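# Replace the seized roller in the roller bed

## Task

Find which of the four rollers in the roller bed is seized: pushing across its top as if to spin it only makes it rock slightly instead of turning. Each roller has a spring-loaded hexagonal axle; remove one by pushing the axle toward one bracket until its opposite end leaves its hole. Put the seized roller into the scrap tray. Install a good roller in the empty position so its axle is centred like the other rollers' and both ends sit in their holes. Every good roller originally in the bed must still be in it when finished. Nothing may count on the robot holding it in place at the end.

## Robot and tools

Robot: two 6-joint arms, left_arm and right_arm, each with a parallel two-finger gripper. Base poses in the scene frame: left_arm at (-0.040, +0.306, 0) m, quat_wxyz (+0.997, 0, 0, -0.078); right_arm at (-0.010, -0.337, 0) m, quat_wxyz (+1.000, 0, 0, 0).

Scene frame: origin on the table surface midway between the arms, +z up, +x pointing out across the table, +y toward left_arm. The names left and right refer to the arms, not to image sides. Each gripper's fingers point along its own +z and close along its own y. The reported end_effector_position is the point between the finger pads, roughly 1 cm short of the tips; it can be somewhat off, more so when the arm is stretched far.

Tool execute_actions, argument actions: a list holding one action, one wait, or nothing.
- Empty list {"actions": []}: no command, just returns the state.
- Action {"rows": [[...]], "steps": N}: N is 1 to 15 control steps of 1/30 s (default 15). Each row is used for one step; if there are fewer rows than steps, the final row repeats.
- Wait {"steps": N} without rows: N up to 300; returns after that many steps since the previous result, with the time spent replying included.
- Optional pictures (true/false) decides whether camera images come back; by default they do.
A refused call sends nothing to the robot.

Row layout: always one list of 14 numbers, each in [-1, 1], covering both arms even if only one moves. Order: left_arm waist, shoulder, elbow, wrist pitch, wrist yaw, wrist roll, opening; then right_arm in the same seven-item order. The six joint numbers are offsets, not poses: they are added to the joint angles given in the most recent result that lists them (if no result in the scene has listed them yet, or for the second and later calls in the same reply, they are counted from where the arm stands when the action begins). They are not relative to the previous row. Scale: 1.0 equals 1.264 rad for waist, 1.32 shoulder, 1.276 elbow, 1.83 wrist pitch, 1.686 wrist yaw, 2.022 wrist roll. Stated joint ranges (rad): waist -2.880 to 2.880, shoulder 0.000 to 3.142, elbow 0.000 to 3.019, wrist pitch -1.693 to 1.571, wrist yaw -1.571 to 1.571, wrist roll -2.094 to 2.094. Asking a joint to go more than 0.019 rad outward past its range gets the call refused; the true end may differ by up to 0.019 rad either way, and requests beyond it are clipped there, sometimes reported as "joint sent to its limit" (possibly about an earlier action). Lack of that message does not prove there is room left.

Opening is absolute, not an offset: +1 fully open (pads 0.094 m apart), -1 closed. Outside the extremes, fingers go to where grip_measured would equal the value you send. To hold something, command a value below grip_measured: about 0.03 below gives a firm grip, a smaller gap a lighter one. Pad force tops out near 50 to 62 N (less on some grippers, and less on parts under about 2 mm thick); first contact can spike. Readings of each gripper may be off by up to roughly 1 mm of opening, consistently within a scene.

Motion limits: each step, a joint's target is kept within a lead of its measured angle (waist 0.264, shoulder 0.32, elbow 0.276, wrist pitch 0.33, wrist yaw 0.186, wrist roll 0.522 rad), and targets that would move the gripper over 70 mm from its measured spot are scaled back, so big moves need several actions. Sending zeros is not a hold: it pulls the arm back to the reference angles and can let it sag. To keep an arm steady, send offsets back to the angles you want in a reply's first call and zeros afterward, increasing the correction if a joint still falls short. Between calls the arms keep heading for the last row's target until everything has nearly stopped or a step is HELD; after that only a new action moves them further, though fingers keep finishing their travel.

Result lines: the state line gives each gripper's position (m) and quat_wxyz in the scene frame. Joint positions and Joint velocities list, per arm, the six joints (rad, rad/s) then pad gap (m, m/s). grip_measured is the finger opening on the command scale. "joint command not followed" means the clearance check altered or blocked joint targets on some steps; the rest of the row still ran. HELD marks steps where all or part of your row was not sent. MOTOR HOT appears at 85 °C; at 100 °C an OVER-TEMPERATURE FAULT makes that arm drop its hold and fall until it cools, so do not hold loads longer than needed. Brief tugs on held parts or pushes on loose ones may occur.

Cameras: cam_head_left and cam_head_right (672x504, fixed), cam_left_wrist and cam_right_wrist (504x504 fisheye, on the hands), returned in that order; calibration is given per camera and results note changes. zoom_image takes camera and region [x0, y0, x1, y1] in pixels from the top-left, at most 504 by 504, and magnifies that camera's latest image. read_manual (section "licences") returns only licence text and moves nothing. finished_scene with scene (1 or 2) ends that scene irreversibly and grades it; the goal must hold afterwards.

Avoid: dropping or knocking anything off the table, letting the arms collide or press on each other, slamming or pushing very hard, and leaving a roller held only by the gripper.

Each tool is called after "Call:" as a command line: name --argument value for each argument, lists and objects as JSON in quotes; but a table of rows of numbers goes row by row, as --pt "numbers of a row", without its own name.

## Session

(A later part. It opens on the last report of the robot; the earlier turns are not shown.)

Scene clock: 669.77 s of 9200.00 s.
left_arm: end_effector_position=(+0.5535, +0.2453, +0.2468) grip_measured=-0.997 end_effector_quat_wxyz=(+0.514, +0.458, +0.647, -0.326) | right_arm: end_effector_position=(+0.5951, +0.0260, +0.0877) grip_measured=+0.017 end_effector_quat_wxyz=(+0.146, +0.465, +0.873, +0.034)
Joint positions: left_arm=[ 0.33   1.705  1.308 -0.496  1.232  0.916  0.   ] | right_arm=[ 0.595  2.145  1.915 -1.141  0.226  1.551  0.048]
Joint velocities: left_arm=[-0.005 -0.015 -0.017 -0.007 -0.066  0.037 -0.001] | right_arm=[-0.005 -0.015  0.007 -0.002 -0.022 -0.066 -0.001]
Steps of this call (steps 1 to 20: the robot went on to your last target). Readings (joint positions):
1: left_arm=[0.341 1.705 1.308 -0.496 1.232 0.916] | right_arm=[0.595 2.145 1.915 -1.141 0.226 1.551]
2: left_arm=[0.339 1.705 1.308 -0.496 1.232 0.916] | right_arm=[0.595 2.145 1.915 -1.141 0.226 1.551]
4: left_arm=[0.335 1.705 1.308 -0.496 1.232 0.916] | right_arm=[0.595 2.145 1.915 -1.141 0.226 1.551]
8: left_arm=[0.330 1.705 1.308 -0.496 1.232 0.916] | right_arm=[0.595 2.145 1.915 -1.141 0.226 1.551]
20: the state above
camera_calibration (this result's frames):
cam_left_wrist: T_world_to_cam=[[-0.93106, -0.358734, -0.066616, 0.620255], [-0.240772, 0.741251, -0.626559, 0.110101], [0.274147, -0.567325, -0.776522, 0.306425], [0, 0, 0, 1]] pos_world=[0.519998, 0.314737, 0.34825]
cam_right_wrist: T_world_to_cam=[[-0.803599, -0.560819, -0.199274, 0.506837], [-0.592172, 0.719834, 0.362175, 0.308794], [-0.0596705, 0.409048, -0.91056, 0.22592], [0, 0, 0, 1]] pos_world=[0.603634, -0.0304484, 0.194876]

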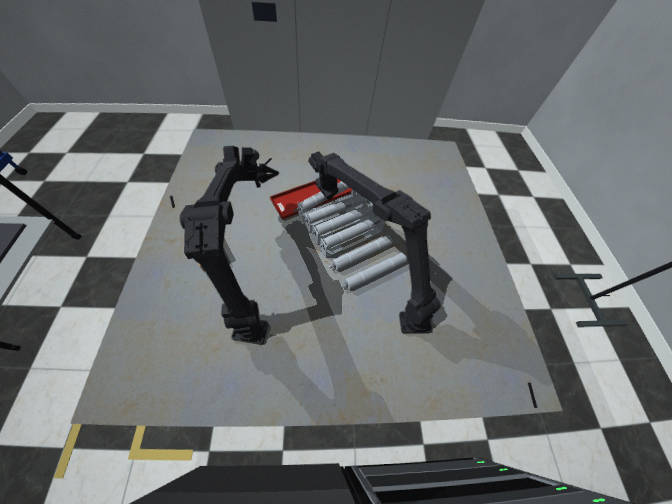

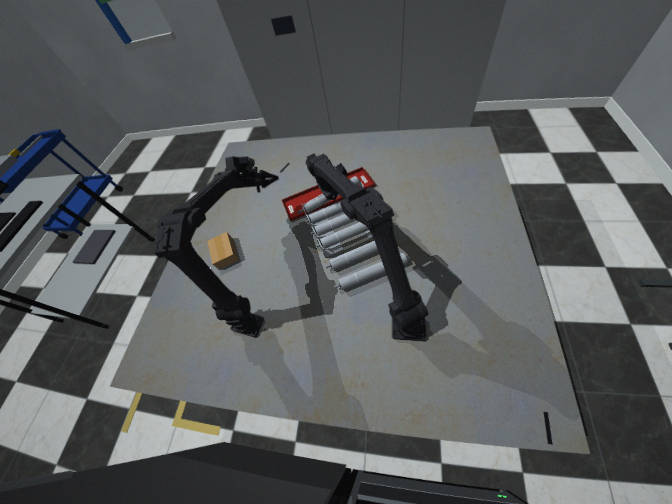

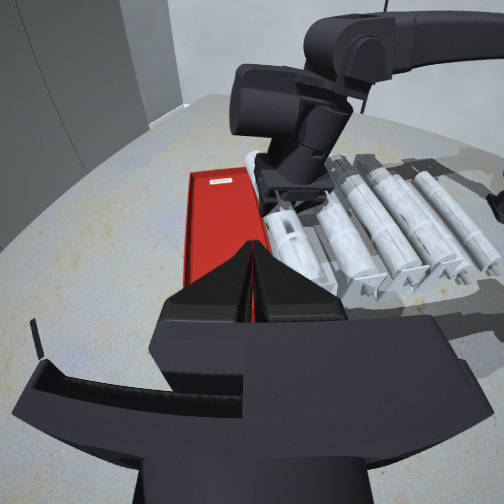

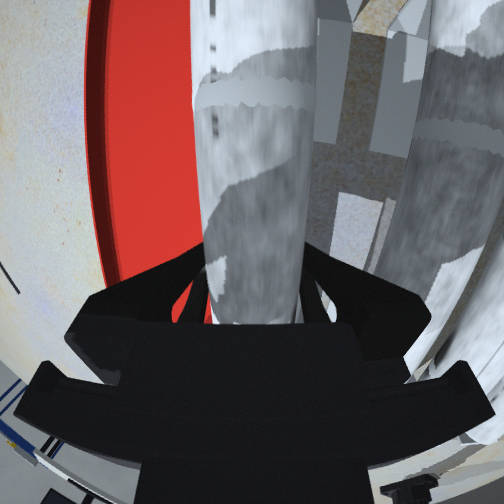

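Call:
execute_actions --actions '[{"rows":[[0,0,0.012,0,0,0,-1,0.0,-0.04,0.07,0.04,0.04,-0.08,-0.03]],"steps":15}]'

Call:
zoom_image --camera "cam_head_right" --region '[280,150,400,240]'

Scene clock: 683.50 s of 9200.00 s.
left_arm: end_effector_position=(+0.5535, +0.2453, +0.2468) grip_measured=-0.997 end_effector_quat_wxyz=(+0.514, +0.458, +0.647, -0.326) | right_arm: end_effector_position=(+0.5995, +0.0283, +0.0900) grip_measured=+0.017 end_effector_quat_wxyz=(+0.166, +0.450, +0.877, +0.032)
Joint positions: left_arm=[ 0.33   1.705  1.308 -0.496  1.232  0.916  0.   ] | right_arm=[ 0.603  2.145  1.915 -1.12   0.261  1.522  0.048]
Joint velocities: left_arm=[-0.005 -0.005  0.012 -0.002  0.022 -0.022 -0.   ] | right_arm=[-0.015 -0.005  0.012  0.007 -0.037  0.022 -0.001]
Steps of this call (steps 1 to 15: the robot went on to your last target; steps 16 to 90: nothing new was sent; then 10.23 s passed at rest; steps 91 to 105: all 15 steps of this action). Readings (joint positions):
91: left_arm=[0.330 1.705 1.308 -0.496 1.232 0.916] | right_arm=[0.596 2.145 1.915 -1.135 0.237 1.544]
92: left_arm=[0.330 1.705 1.308 -0.496 1.232 0.916] | right_arm=[0.598 2.145 1.915 -1.125 0.246 1.531]
94: left_arm=[0.330 1.705 1.308 -0.496 1.232 0.916] | right_arm=[0.603 2.145 1.915 -1.120 0.260 1.522]
98: left_arm=[0.330 1.705 1.308 -0.496 1.232 0.916] | right_arm=[0.603 2.145 1.915 -1.120 0.261 1.522]
105: the state above
camera_calibration (this result's frames):
cam_left_wrist: T_world_to_cam=[[-0.93106, -0.358734, -0.066616, 0.620255], [-0.240772, 0.741251, -0.626559, 0.110101], [0.274147, -0.567325, -0.776522, 0.306425], [0, 0, 0, 1]] pos_world=[0.519998, 0.314737, 0.34825]
cam_right_wrist: T_world_to_cam=[[-0.780448, -0.588415, -0.211349, 0.500104], [-0.623966, 0.711632, 0.322871, 0.331717], [-0.0395797, 0.383858, -0.922543, 0.216995], [0, 0, 0, 1]] pos_world=[0.605874, -0.025087, 0.198782]

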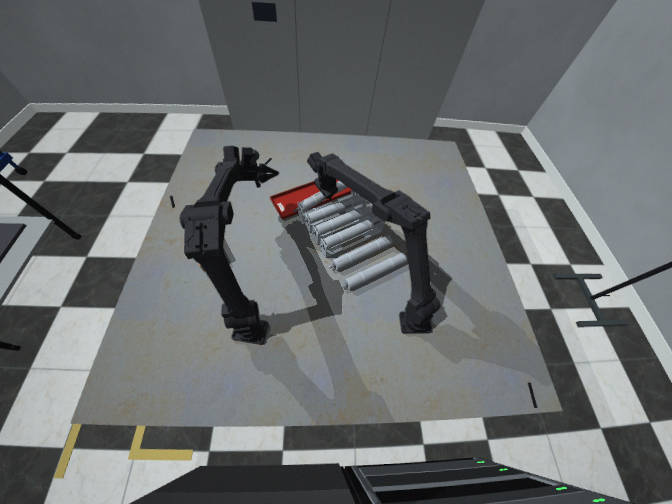

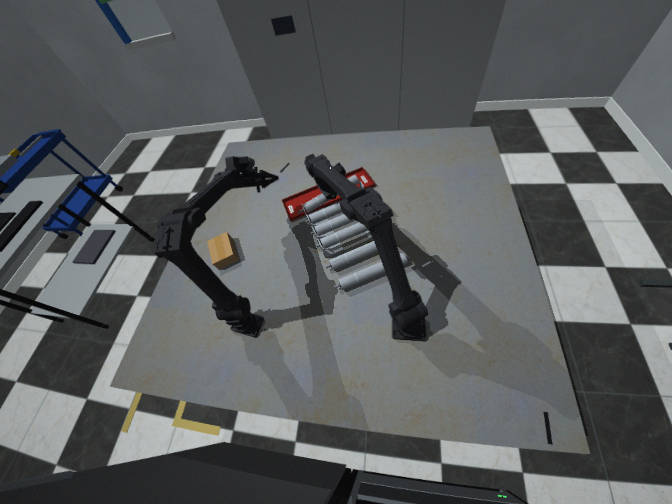

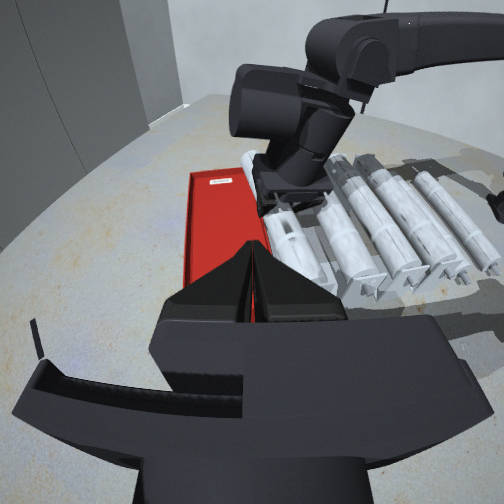

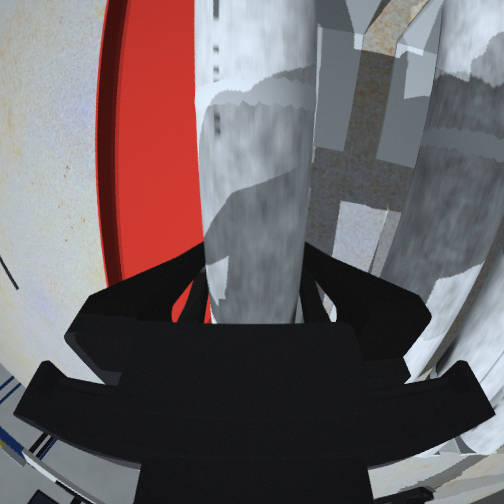

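Region (280, 150, 400, 240) of cam_head_right's 672x504 image, scaled by 4.200, with more detail than that image has; it fills the top 378 rows of this view, and the rest is white.

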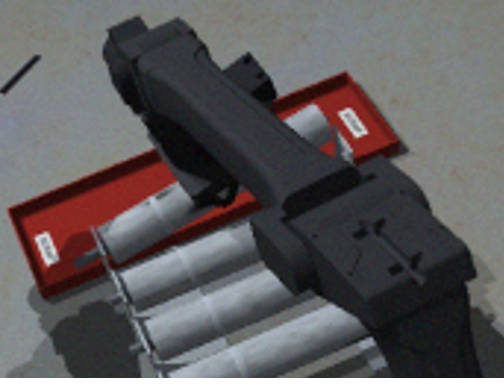

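Call:
execute_actions --actions '[{"rows":[[0,0,0.012,0,0,0,-1,0.0,-0.035,0.04,0.05,0.01,-0.14,-0.04]],"steps":15}]'

Call:
zoom_image --camera "cam_head_right" --region '[280,150,400,240]'

Scene clock: 692.67 s of 9200.00 s.
left_arm: end_effector_position=(+0.5535, +0.2453, +0.2468) grip_measured=-0.997 end_effector_quat_wxyz=(+0.514, +0.458, +0.647, -0.326) | right_arm: end_effector_position=(+0.6048, +0.0331, +0.0881) grip_measured=+0.017 end_effector_quat_wxyz=(+0.172, +0.419, +0.891, +0.038)
Joint positions: left_arm=[ 0.33   1.705  1.308 -0.496  1.232  0.916  0.   ] | right_arm=[ 0.603  2.15   1.915 -1.089  0.257  1.451  0.048]
Joint velocities: left_arm=[ 0.005 -0.005 -0.027  0.002 -0.037  0.007  0.   ] | right_arm=[-0.015 -0.005 -0.022  0.002  0.022  0.007 -0.001]
Steps of this call (steps 1 to 15: the robot went on to your last target; steps 16 to 90: nothing new was sent; then 5.67 s passed at rest; steps 91 to 105: all 15 steps of this action). Readings (joint positions):
91: left_arm=[0.330 1.705 1.308 -0.496 1.232 0.916] | right_arm=[0.603 2.145 1.915 -1.113 0.259 1.503]
92: left_arm=[0.330 1.705 1.308 -0.496 1.232 0.916] | right_arm=[0.603 2.146 1.915 -1.102 0.258 1.479]
94: left_arm=[0.330 1.705 1.308 -0.496 1.232 0.916] | right_arm=[0.603 2.148 1.915 -1.093 0.257 1.458]
98: left_arm=[0.330 1.705 1.308 -0.496 1.232 0.916] | right_arm=[0.603 2.150 1.915 -1.089 0.257 1.451]
105: the state above
camera_calibration (this result's frames):
cam_left_wrist: T_world_to_cam=[[-0.93106, -0.358734, -0.066616, 0.620255], [-0.240772, 0.741251, -0.626559, 0.110101], [0.274147, -0.567325, -0.776522, 0.306425], [0, 0, 0, 1]] pos_world=[0.519998, 0.314737, 0.34825]
cam_right_wrist: T_world_to_cam=[[-0.735784, -0.641185, -0.217952, 0.481964], [-0.675128, 0.669237, 0.31036, 0.365698], [-0.053137, 0.375503, -0.925297, 0.222367], [0, 0, 0, 1]] pos_world=[0.61333, -0.0192102, 0.197302]

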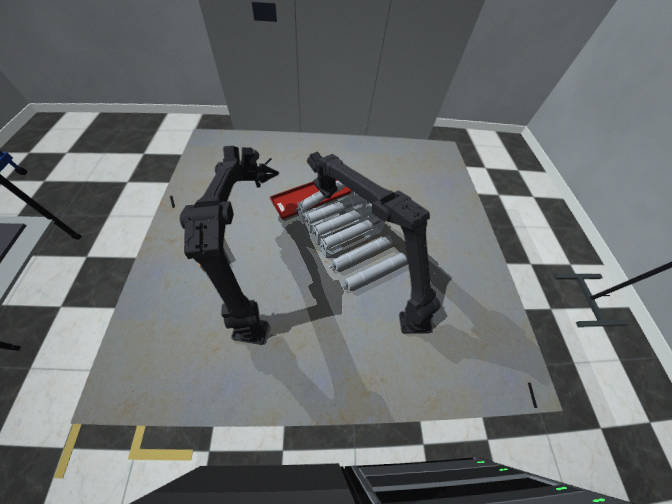

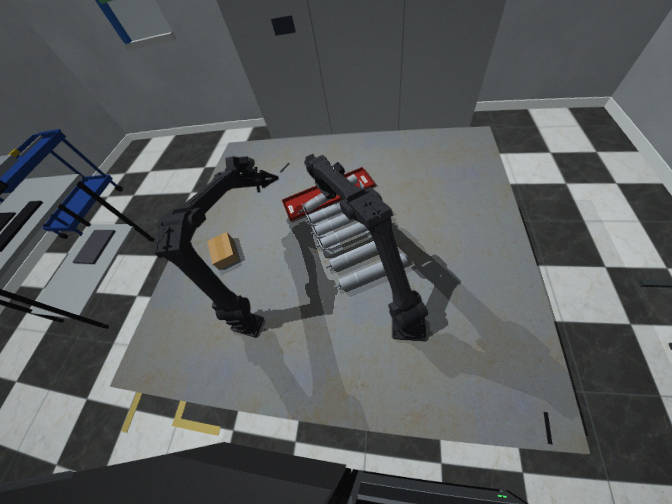

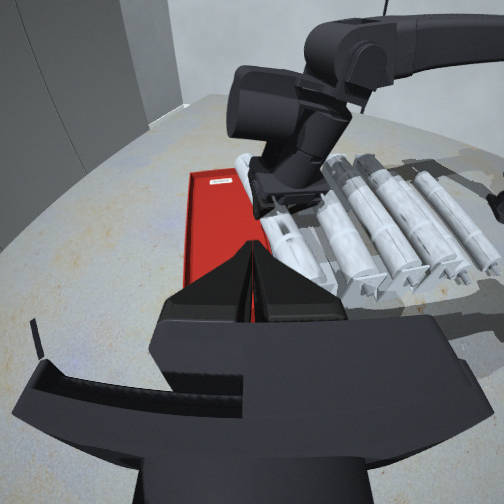

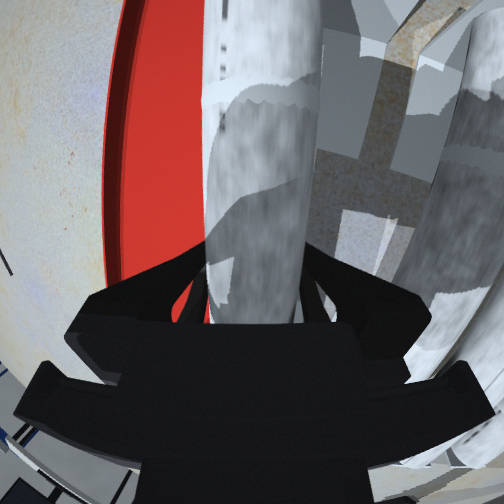

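Region (280, 150, 400, 240) of cam_head_right's 672x504 image, scaled by 4.200, with more detail than that image has; it fills the top 378 rows of this view, and the rest is white.

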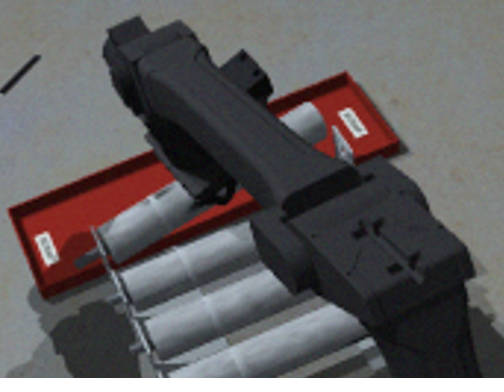

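Call:
execute_actions --actions '[{"rows":[[0,0,0.012,0,0,0,-1,-0.05,-0.035,0.03,0.01,0.035,-0.01,-0.04]],"steps":15}]'

Call:
zoom_image --camera "cam_head_right" --region '[280,150,400,240]'

Scene clock: 699.37 s of 9200.00 s.
left_arm: end_effector_position=(+0.5535, +0.2453, +0.2468) grip_measured=-0.997 end_effector_quat_wxyz=(+0.514, +0.458, +0.647, -0.326) | right_arm: end_effector_position=(+0.6066, +0.0284, +0.0888) grip_measured=+0.017 end_effector_quat_wxyz=(+0.179, +0.429, +0.885, +0.033)
Joint positions: left_arm=[ 0.33   1.705  1.308 -0.496  1.232  0.916  0.   ] | right_arm=[ 0.601  2.15   1.915 -1.092  0.277  1.469  0.048]
Joint velocities: left_arm=[-0.015 -0.005  0.007 -0.002 -0.022 -0.022 -0.   ] | right_arm=[-0.005 -0.005 -0.002 -0.012  0.007 -0.051 -0.001]
Steps of this call (steps 1 to 15: the robot went on to your last target; steps 16 to 90: nothing new was sent; then 3.20 s passed at rest; steps 91 to 105: all 15 steps of this action). Readings (joint positions):
91: left_arm=[0.330 1.705 1.308 -0.496 1.232 0.916] | right_arm=[0.601 2.150 1.915 -1.091 0.267 1.465]
92: left_arm=[0.330 1.705 1.308 -0.496 1.232 0.916] | right_arm=[0.601 2.150 1.915 -1.092 0.273 1.469]
94: left_arm=[0.330 1.705 1.308 -0.496 1.232 0.916] | right_arm=[0.601 2.150 1.915 -1.092 0.276 1.469]
98: left_arm=[0.330 1.705 1.308 -0.496 1.232 0.916] | right_arm=[0.601 2.150 1.915 -1.092 0.277 1.469]
105: the state above
camera_calibration (this result's frames):
cam_left_wrist: T_world_to_cam=[[-0.93106, -0.358734, -0.066616, 0.620255], [-0.240772, 0.741251, -0.626559, 0.110101], [0.274147, -0.567325, -0.776522, 0.306425], [0, 0, 0, 1]] pos_world=[0.519998, 0.314737, 0.34825]
cam_right_wrist: T_world_to_cam=[[-0.749036, -0.62571, -0.217789, 0.488057], [-0.661592, 0.688933, 0.296086, 0.362387], [-0.035222, 0.365866, -0.930001, 0.214676], [0, 0, 0, 1]] pos_world=[0.612886, -0.0228211, 0.198645]

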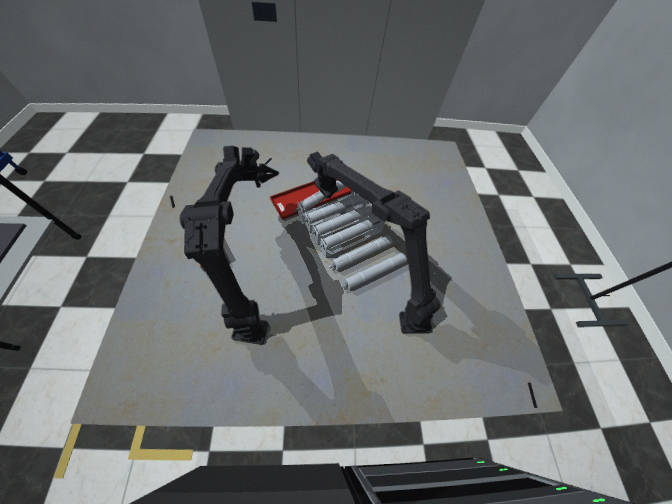

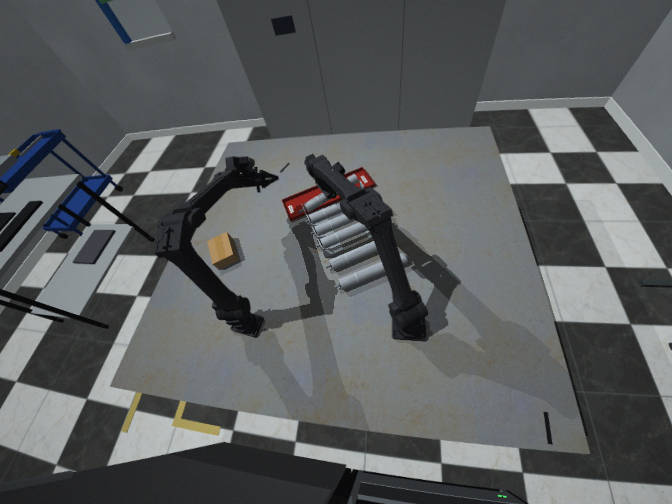

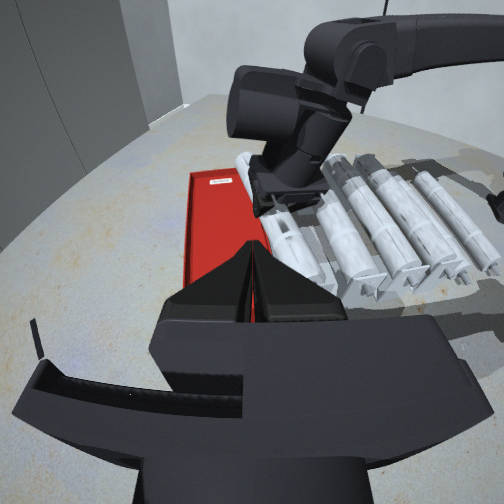

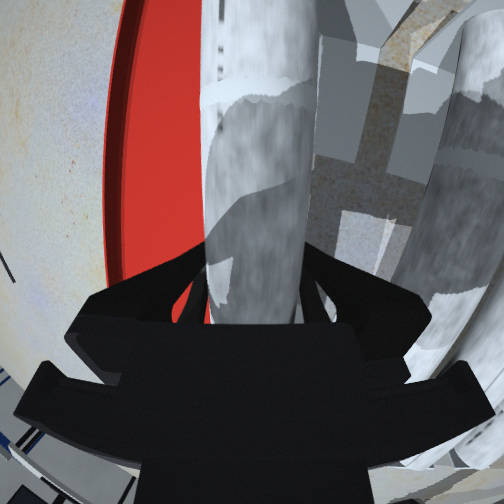

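Region (280, 150, 400, 240) of cam_head_right's 672x504 image, scaled by 4.200, with more detail than that image has; it fills the top 378 rows of this view, and the rest is white.

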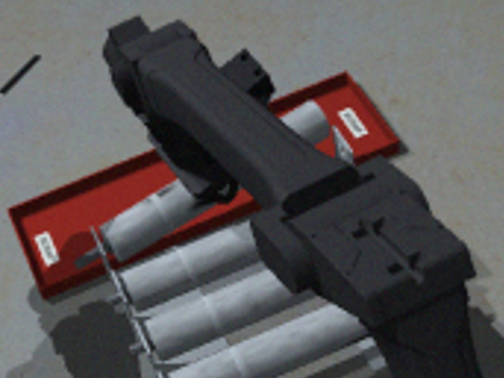

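Call:
execute_actions --actions '[{"rows":[[0,0,0.012,0,0,0,-1,-0.04,0.01,0.07,-0.02,-0.03,-0.03,-0.04]],"steps":15}]'

Call:
zoom_image --camera "cam_head_right" --region '[280,150,400,240]'

Scene clock: 710.40 s of 9200.00 s.
left_arm: end_effector_position=(+0.5535, +0.2453, +0.2468) grip_measured=-0.997 end_effector_quat_wxyz=(+0.514, +0.458, +0.647, -0.326) | right_arm: end_effector_position=(+0.6021, +0.0306, +0.0650) grip_measured=+0.017 end_effector_quat_wxyz=(+0.136, +0.438, +0.888, +0.035)
Joint positions: left_arm=[ 0.33   1.705  1.308 -0.496  1.232  0.916  0.   ] | right_arm=[ 0.589  2.185  1.924 -1.11   0.2    1.486  0.048]
Joint velocities: left_arm=[-0.005 -0.005 -0.017 -0.002  0.022 -0.066 -0.001] | right_arm=[-0.015 -0.015 -0.002 -0.022 -0.007 -0.066 -0.   ]
Steps of this call (steps 1 to 15: the robot went on to your last target; steps 16 to 90: nothing new was sent; then 7.53 s passed at rest; steps 91 to 105: all 15 steps of this action). Readings (joint positions):
91: left_arm=[0.330 1.705 1.308 -0.496 1.232 0.916] | right_arm=[0.600 2.154 1.916 -1.101 0.245 1.469]
92: left_arm=[0.330 1.705 1.308 -0.496 1.232 0.916] | right_arm=[0.596 2.157 1.919 -1.107 0.230 1.470]
94: left_arm=[0.330 1.705 1.308 -0.496 1.232 0.916] | right_arm=[0.590 2.167 1.921 -1.109 0.206 1.475]
98: left_arm=[0.330 1.705 1.308 -0.496 1.232 0.916] | right_arm=[0.589 2.184 1.923 -1.109 0.200 1.484]
105: the state above
camera_calibration (this result's frames):
cam_left_wrist: T_world_to_cam=[[-0.93106, -0.358734, -0.066616, 0.620255], [-0.240772, 0.741251, -0.626559, 0.110101], [0.274147, -0.567325, -0.776522, 0.306425], [0, 0, 0, 1]] pos_world=[0.519998, 0.314737, 0.34825]
cam_right_wrist: T_world_to_cam=[[-0.771291, -0.608351, -0.187134, 0.491728], [-0.628504, 0.681554, 0.374789, 0.340109], [-0.100461, 0.406686, -0.908028, 0.228189], [0, 0, 0, 1]] pos_world=[0.61595, -0.0254604, 0.171752]

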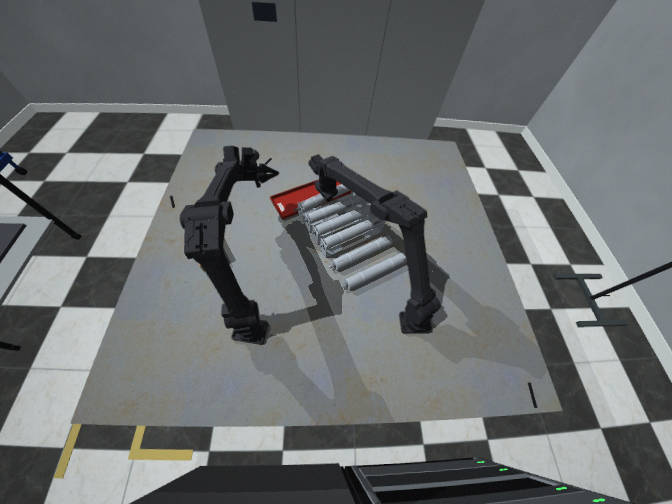

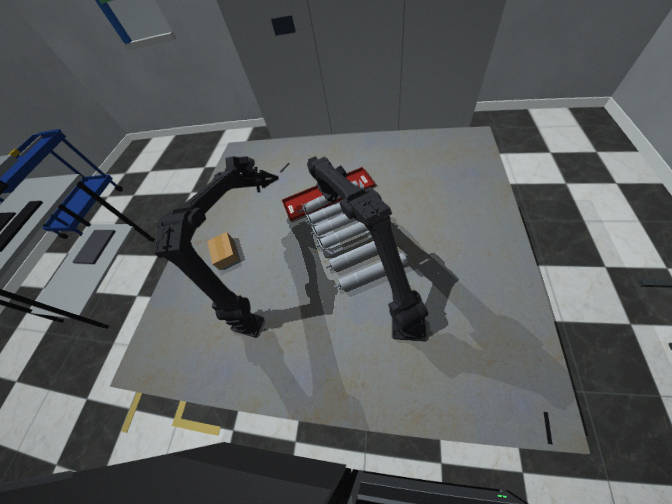

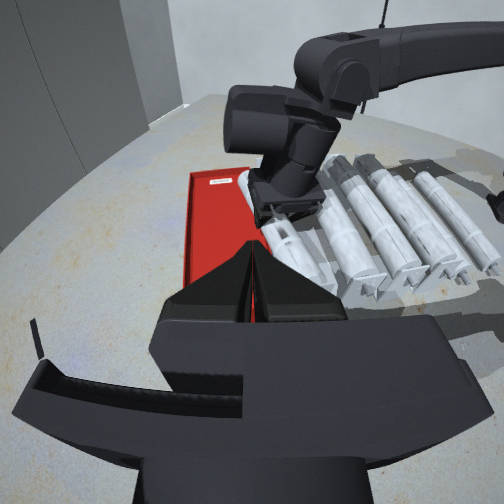

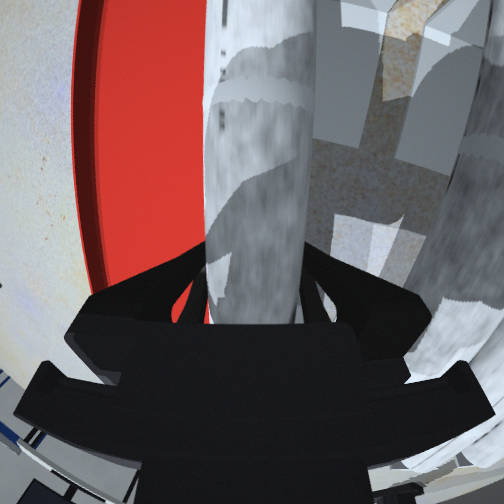

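Region (280, 150, 400, 240) of cam_head_right's 672x504 image, scaled by 4.200, with more detail than that image has; it fills the top 378 rows of this view, and the rest is white.

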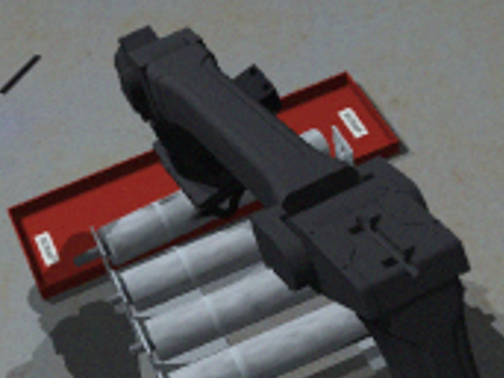

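Call:
execute_actions --actions '[{"rows":[[0,0,0.012,0,0,0,-1,-0.0,0.0,0.05,0.0,-0.02,-0.02,-0.04]],"steps":15}]'

Call:
zoom_image --camera "cam_head_right" --region '[280,150,400,240]'

Scene clock: 719.13 s of 9200.00 s.
left_arm: end_effector_position=(+0.5535, +0.2453, +0.2468) grip_measured=-0.997 end_effector_quat_wxyz=(+0.514, +0.458, +0.647, -0.326) | right_arm: end_effector_position=(+0.6009, +0.0321, +0.0616) grip_measured=+0.017 end_effector_quat_wxyz=(+0.122, +0.440, +0.889, +0.042)
Joint positions: left_arm=[ 0.33   1.705  1.308 -0.496  1.232  0.916  0.   ] | right_arm=[ 0.584  2.188  1.924 -1.11   0.168  1.487  0.048]
Joint velocities: left_arm=[-0.005 -0.005 -0.012 -0.002  0.051  0.007 -0.   ] | right_arm=[ 0.005 -0.005  0.007 -0.007 -0.066 -0.051 -0.   ]
Steps of this call (steps 1 to 15: the robot went on to your last target; steps 16 to 90: nothing new was sent; then 5.23 s passed at rest; steps 91 to 105: all 15 steps of this action). Readings (joint positions):
91: left_arm=[0.330 1.705 1.308 -0.496 1.232 0.916] | right_arm=[0.589 2.186 1.924 -1.110 0.189 1.487]
92: left_arm=[0.330 1.705 1.308 -0.496 1.232 0.916] | right_arm=[0.586 2.186 1.924 -1.110 0.176 1.487]
94: left_arm=[0.330 1.705 1.308 -0.496 1.232 0.916] | right_arm=[0.584 2.188 1.924 -1.110 0.168 1.487]
98: left_arm=[0.330 1.705 1.308 -0.496 1.232 0.916] | right_arm=[0.584 2.188 1.924 -1.110 0.168 1.487]
105: the state above
camera_calibration (this result's frames):
cam_left_wrist: T_world_to_cam=[[-0.93106, -0.358734, -0.066616, 0.620255], [-0.240772, 0.741251, -0.626559, 0.110101], [0.274147, -0.567325, -0.776522, 0.306425], [0, 0, 0, 1]] pos_world=[0.519998, 0.314737, 0.34825]
cam_right_wrist: T_world_to_cam=[[-0.774449, -0.60458, -0.186309, 0.492795], [-0.621278, 0.671264, 0.40425, 0.33374], [-0.119339, 0.428821, -0.895472, 0.234245], [0, 0, 0, 1]] pos_world=[0.616944, -0.026543, 0.166658]

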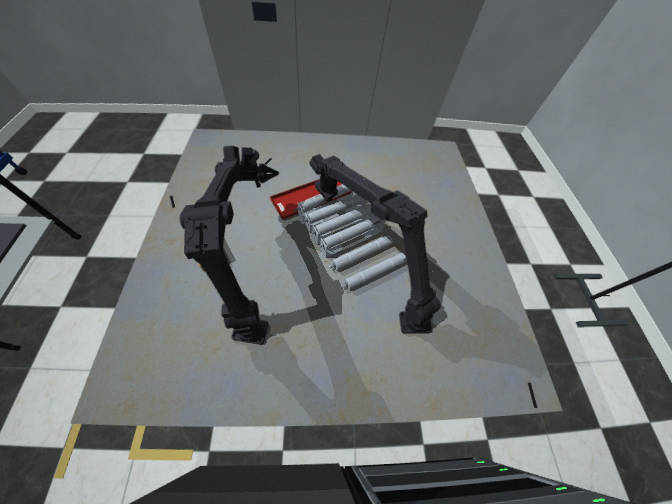

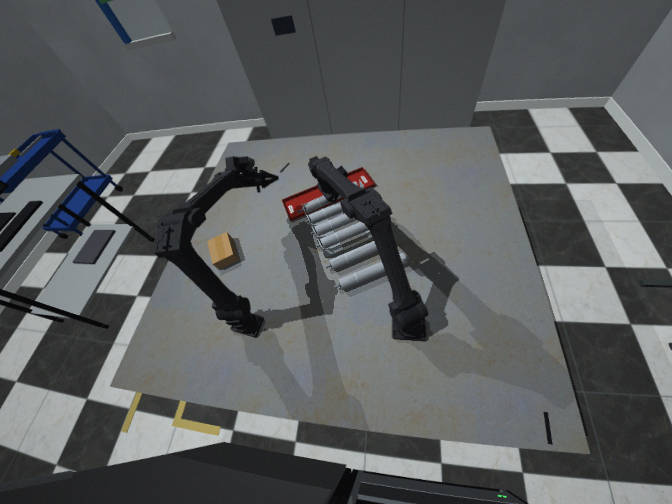

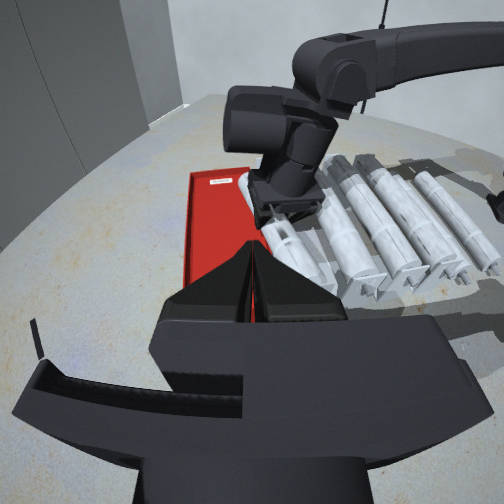

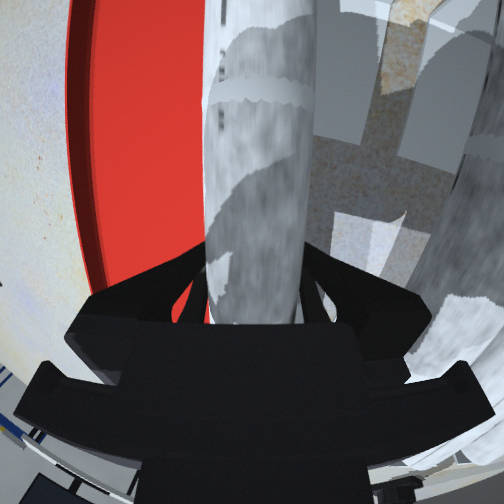

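Region (280, 150, 400, 240) of cam_head_right's 672x504 image, scaled by 4.200, with more detail than that image has; it fills the top 378 rows of this view, and the rest is white.

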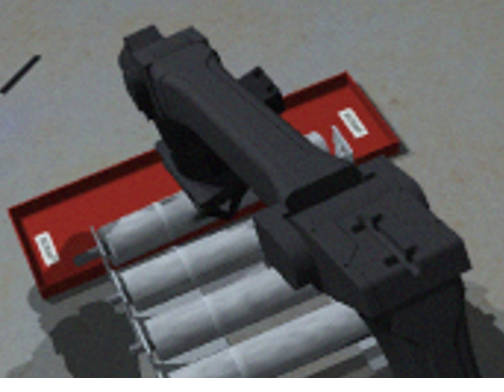

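Seems supported. Loosen gradually.

Call:
execute_actions --actions '[{"rows":[[0,0,0.012,0,0,0,-1,0,0,0.012,0,0,0,-0.01],[0,0,0.012,0,0,0,-1,0,0,0.012,0,0,0,0.0],[0,0,0.012,0,0,0,-1,0,0,0.012,0,0,0,0.005],[0,0,0.012,0,0,0,-1,0,0,0.012,0,0,0,0.01],[0,0,0.012,0,0,0,-1,0,0,0.012,0,0,0,0.013],[0,0,0.012,0,0,0,-1,0,0,0.012,0,0,0,0.017],[0,0,0.012,0,0,0,-1,0,0,0.012,0,0,0,0.02],[0,0,0.012,0,0,0,-1,0,0,0.012,0,0,0,0.025],[0,0,0.012,0,0,0,-1,0,0,0.012,0,0,0,0.03],[0,0,0.012,0,0,0,-1,0,0,0.012,0,0,0,0.04],[0,0,0.012,0,0,0,-1,0,0,0.012,0,0,0,0.07]],"steps":15}]'

Call:
zoom_image --camera "cam_head_right" --region '[280,150,400,240]'

Scene clock: 725.87 s of 9200.00 s.
left_arm: end_effector_position=(+0.5535, +0.2453, +0.2468) grip_measured=-0.997 end_effector_quat_wxyz=(+0.514, +0.458, +0.647, -0.326) | right_arm: end_effector_position=(+0.6009, +0.0320, +0.0619) grip_measured=+0.068 end_effector_quat_wxyz=(+0.122, +0.441, +0.888, +0.042)
Joint positions: left_arm=[ 0.33   1.705  1.308 -0.496  1.232  0.916  0.   ] | right_arm=[ 0.584  2.188  1.924 -1.11   0.168  1.49   0.05 ]
Joint velocities: left_arm=[ 0.005 -0.015  0.002 -0.007 -0.066  0.022 -0.   ] | right_arm=[-0.005 -0.005  0.002 -0.007 -0.037  0.037 -0.   ]
Steps of this call (steps 1 to 15: the robot went on to your last target; steps 16 to 90: nothing new was sent; then 3.23 s passed at rest; steps 91 to 105: all 15 steps of this action). Readings (joint positions):
91: left_arm=[0.330 1.705 1.308 -0.496 1.232 0.916] | right_arm=[0.584 2.188 1.924 -1.110 0.168 1.489]
92: left_arm=[0.330 1.705 1.308 -0.496 1.232 0.916] | right_arm=[0.584 2.188 1.924 -1.110 0.168 1.489]
94: left_arm=[0.330 1.705 1.308 -0.496 1.232 0.916] | right_arm=[0.584 2.188 1.924 -1.110 0.168 1.490]
98: left_arm=[0.330 1.705 1.308 -0.496 1.232 0.916] | right_arm=[0.584 2.188 1.924 -1.110 0.168 1.490]
105: the state above
camera_calibration (this result's frames):
cam_left_wrist: T_world_to_cam=[[-0.93106, -0.358734, -0.066616, 0.620255], [-0.240772, 0.741251, -0.626559, 0.110101], [0.274147, -0.567325, -0.776522, 0.306425], [0, 0, 0, 1]] pos_world=[0.519998, 0.314737, 0.34825]
cam_right_wrist: T_world_to_cam=[[-0.776158, -0.602109, -0.1872, 0.493867], [-0.619498, 0.672869, 0.404314, 0.332566], [-0.11748, 0.429781, -0.895258, 0.233354], [0, 0, 0, 1]] pos_world=[0.616757, -0.0267025, 0.166903]

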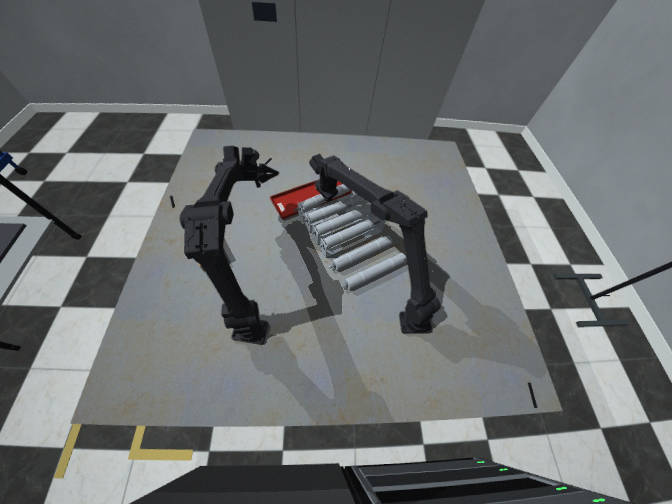

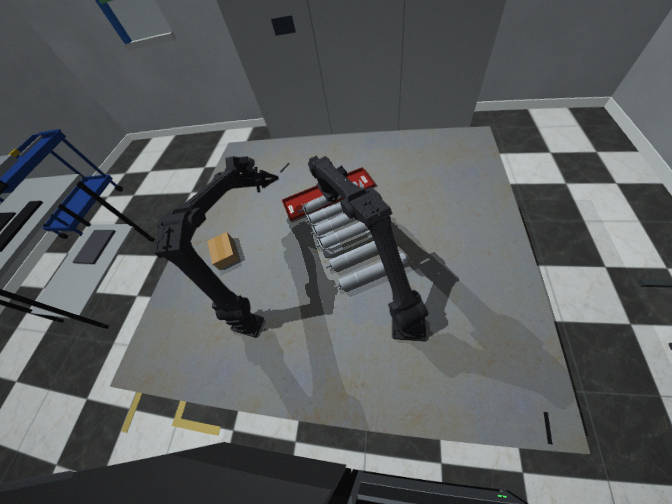

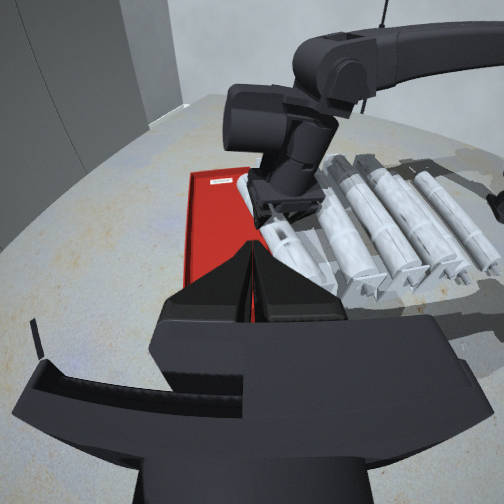

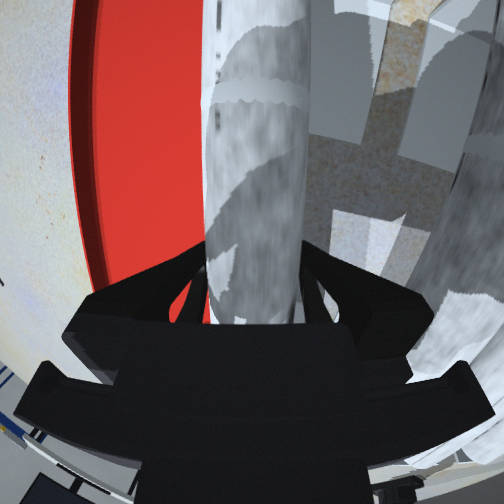

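Region (280, 150, 400, 240) of cam_head_right's 672x504 image, scaled by 4.200, with more detail than that image has; it fills the top 378 rows of this view, and the rest is white.

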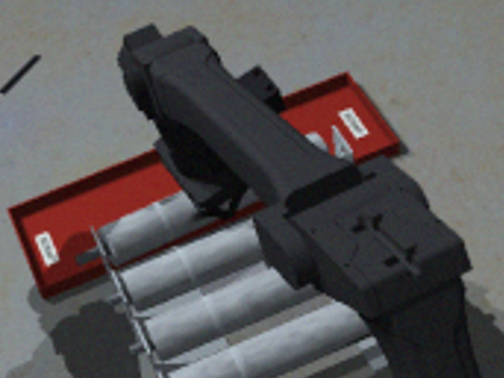

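Call:
execute_actions --actions '[{"rows":[[-0.02,0,-0.02,0,-0.06,0,-1,0,0,0.012,0,0,0,0.2],[-0.04,0,-0.04,0,-0.12,0,-1,-0.01,0,0.012,0,-0.02,0,0.2],[-0.06,0.01,-0.06,0,-0.18,0,-1,-0.02,0,0.012,0,-0.04,-0.01,0.2],[-0.08,0.01,-0.08,0,-0.24,0,-1,-0.03,0,0.012,0,-0.06,-0.02,0.2],[-0.1,0.02,-0.1,0,-0.3,0,-1,-0.04,0,0.012,0,-0.08,-0.03,0.2],[-0.11,0.02,-0.12,0,-0.3,0,-1,-0.045,0,0.012,0,-0.1,-0.03,0.2],[-0.12,0.02,-0.14,0,-0.3,0,-1,-0.045,0,0.012,0,-0.12,-0.03,0.2],[-0.125,0.02,-0.16,0,-0.3,0,-1,-0.045,0,0.012,0,-0.12,-0.03,0.2]],"steps":15}]' --pictures false

Call:
execute_actions --actions '[{"steps":15}]'

Scene clock: 748.23 s of 9200.00 s.
left_arm: end_effector_position=(+0.4996, +0.1886, +0.0842) grip_measured=-0.997 end_effector_quat_wxyz=(+0.336, +0.475, +0.782, -0.222) | right_arm: end_effector_position=(+0.6039, +0.0269, +0.0596) grip_measured=+0.198 end_effector_quat_wxyz=(+0.042, +0.440, +0.892, +0.091)
Joint positions: left_arm=[ 0.151  1.725  1.089 -0.495  0.728  0.916  0.   ] | right_arm=[ 0.528  2.188  1.924 -1.11  -0.031  1.448  0.056]
Joint velocities: left_arm=[ 0.063 -0.005  0.002 -0.007 -0.022 -0.066  0.001] | right_arm=[-0.054 -0.005 -0.007  0.007  0.007 -0.007  0.   ]
Steps of this call (steps 1 to 15: the robot went on to your last target; steps 16 to 90: nothing new was sent; then 18.87 s passed at rest; steps 91 to 105: all 15 steps of this action). Readings (joint positions):
91: left_arm=[0.328 1.704 1.306 -0.496 1.185 0.916] | right_arm=[0.584 2.188 1.924 -1.110 0.168 1.490]
92: left_arm=[0.324 1.701 1.299 -0.496 1.103 0.916] | right_arm=[0.584 2.188 1.924 -1.110 0.153 1.490]
94: left_arm=[0.305 1.694 1.266 -0.496 0.911 0.916] | right_arm=[0.581 2.188 1.924 -1.110 0.094 1.485]
98: left_arm=[0.226 1.698 1.165 -0.496 0.740 0.916] | right_arm=[0.561 2.188 1.924 -1.110 -0.023 1.461]
105: the state above

Scene clock: 748.73 s of 9200.00 s.
left_arm: end_effector_position=(+0.5014, +0.1972, +0.0844) grip_measured=-0.997 end_effector_quat_wxyz=(+0.338, +0.469, +0.786, -0.220) | right_arm: end_effector_position=(+0.6042, +0.0264, +0.0596) grip_measured=+0.198 end_effector_quat_wxyz=(+0.041, +0.439, +0.893, +0.091)
Joint positions: left_arm=[ 0.167  1.725  1.089 -0.495  0.728  0.916  0.   ] | right_arm=[ 0.527  2.188  1.924 -1.11  -0.032  1.444  0.056]
Joint velocities: left_arm=[-0.005 -0.005  0.002 -0.017 -0.022  0.007 -0.001] | right_arm=[-0.005 -0.015 -0.002 -0.002 -0.066  0.022  0.   ]
Steps of this call (steps 1 to 15: the robot went on to your last target). Readings (joint positions):
1: left_arm=[0.154 1.725 1.089 -0.495 0.728 0.916] | right_arm=[0.527 2.188 1.924 -1.110 -0.031 1.447]
2: left_arm=[0.157 1.725 1.089 -0.495 0.728 0.916] | right_arm=[0.527 2.188 1.924 -1.110 -0.031 1.446]
4: left_arm=[0.162 1.725 1.089 -0.495 0.728 0.916] | right_arm=[0.527 2.188 1.924 -1.110 -0.032 1.446]
8: left_arm=[0.167 1.725 1.089 -0.495 0.728 0.916] | right_arm=[0.527 2.188 1.924 -1.110 -0.032 1.445]
15: the state above
camera_calibration (this result's frames):
cam_left_wrist: T_world_to_cam=[[-0.892983, -0.449732, 0.017973, 0.535474], [-0.444057, 0.87379, -0.198252, 0.0710946], [0.0734557, -0.185017, -0.979986, 0.209803], [0, 0, 0, 1]] pos_world=[0.494328, 0.217515, 0.210075]
cam_right_wrist: T_world_to_cam=[[-0.779955, -0.592188, -0.202442, 0.49548], [-0.587019, 0.580099, 0.564707, 0.312587], [-0.216976, 0.559284, -0.800077, 0.285141], [0, 0, 0, 1]] pos_world=[0.631816, -0.0473888, 0.151921]

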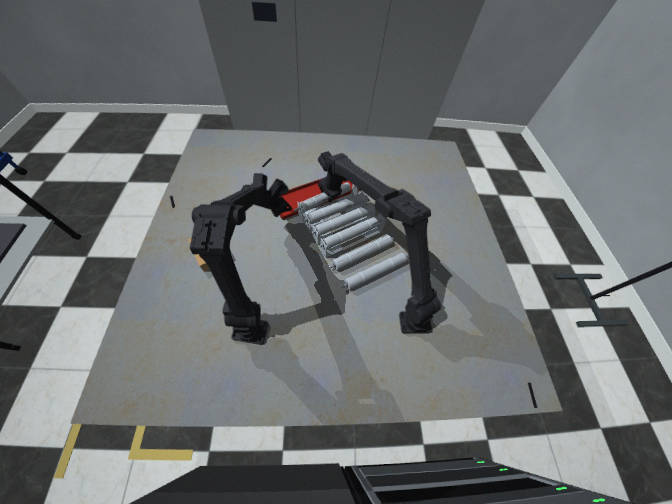

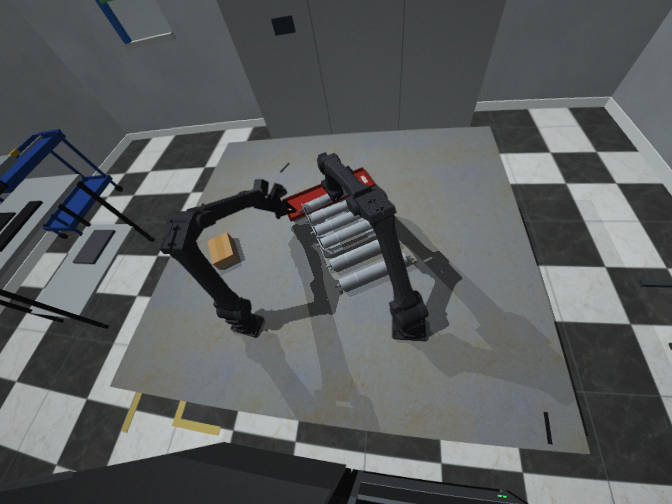

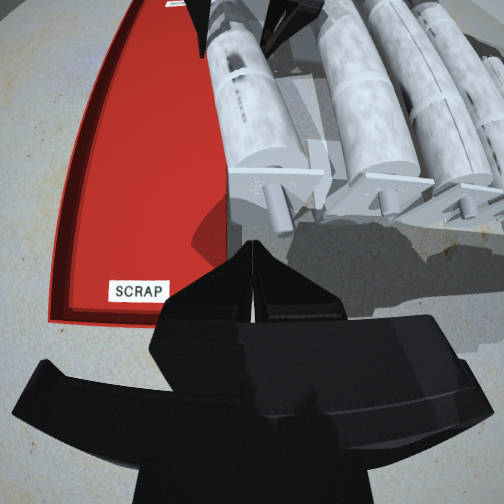

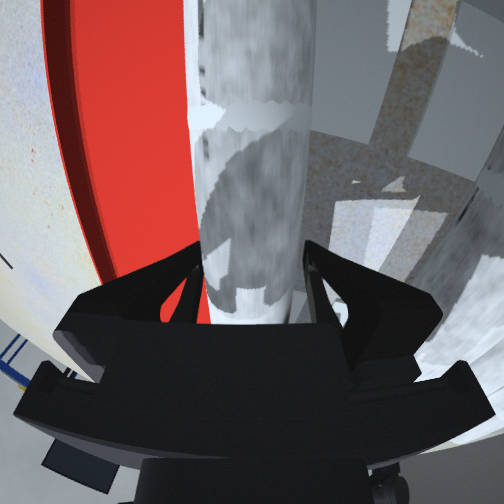

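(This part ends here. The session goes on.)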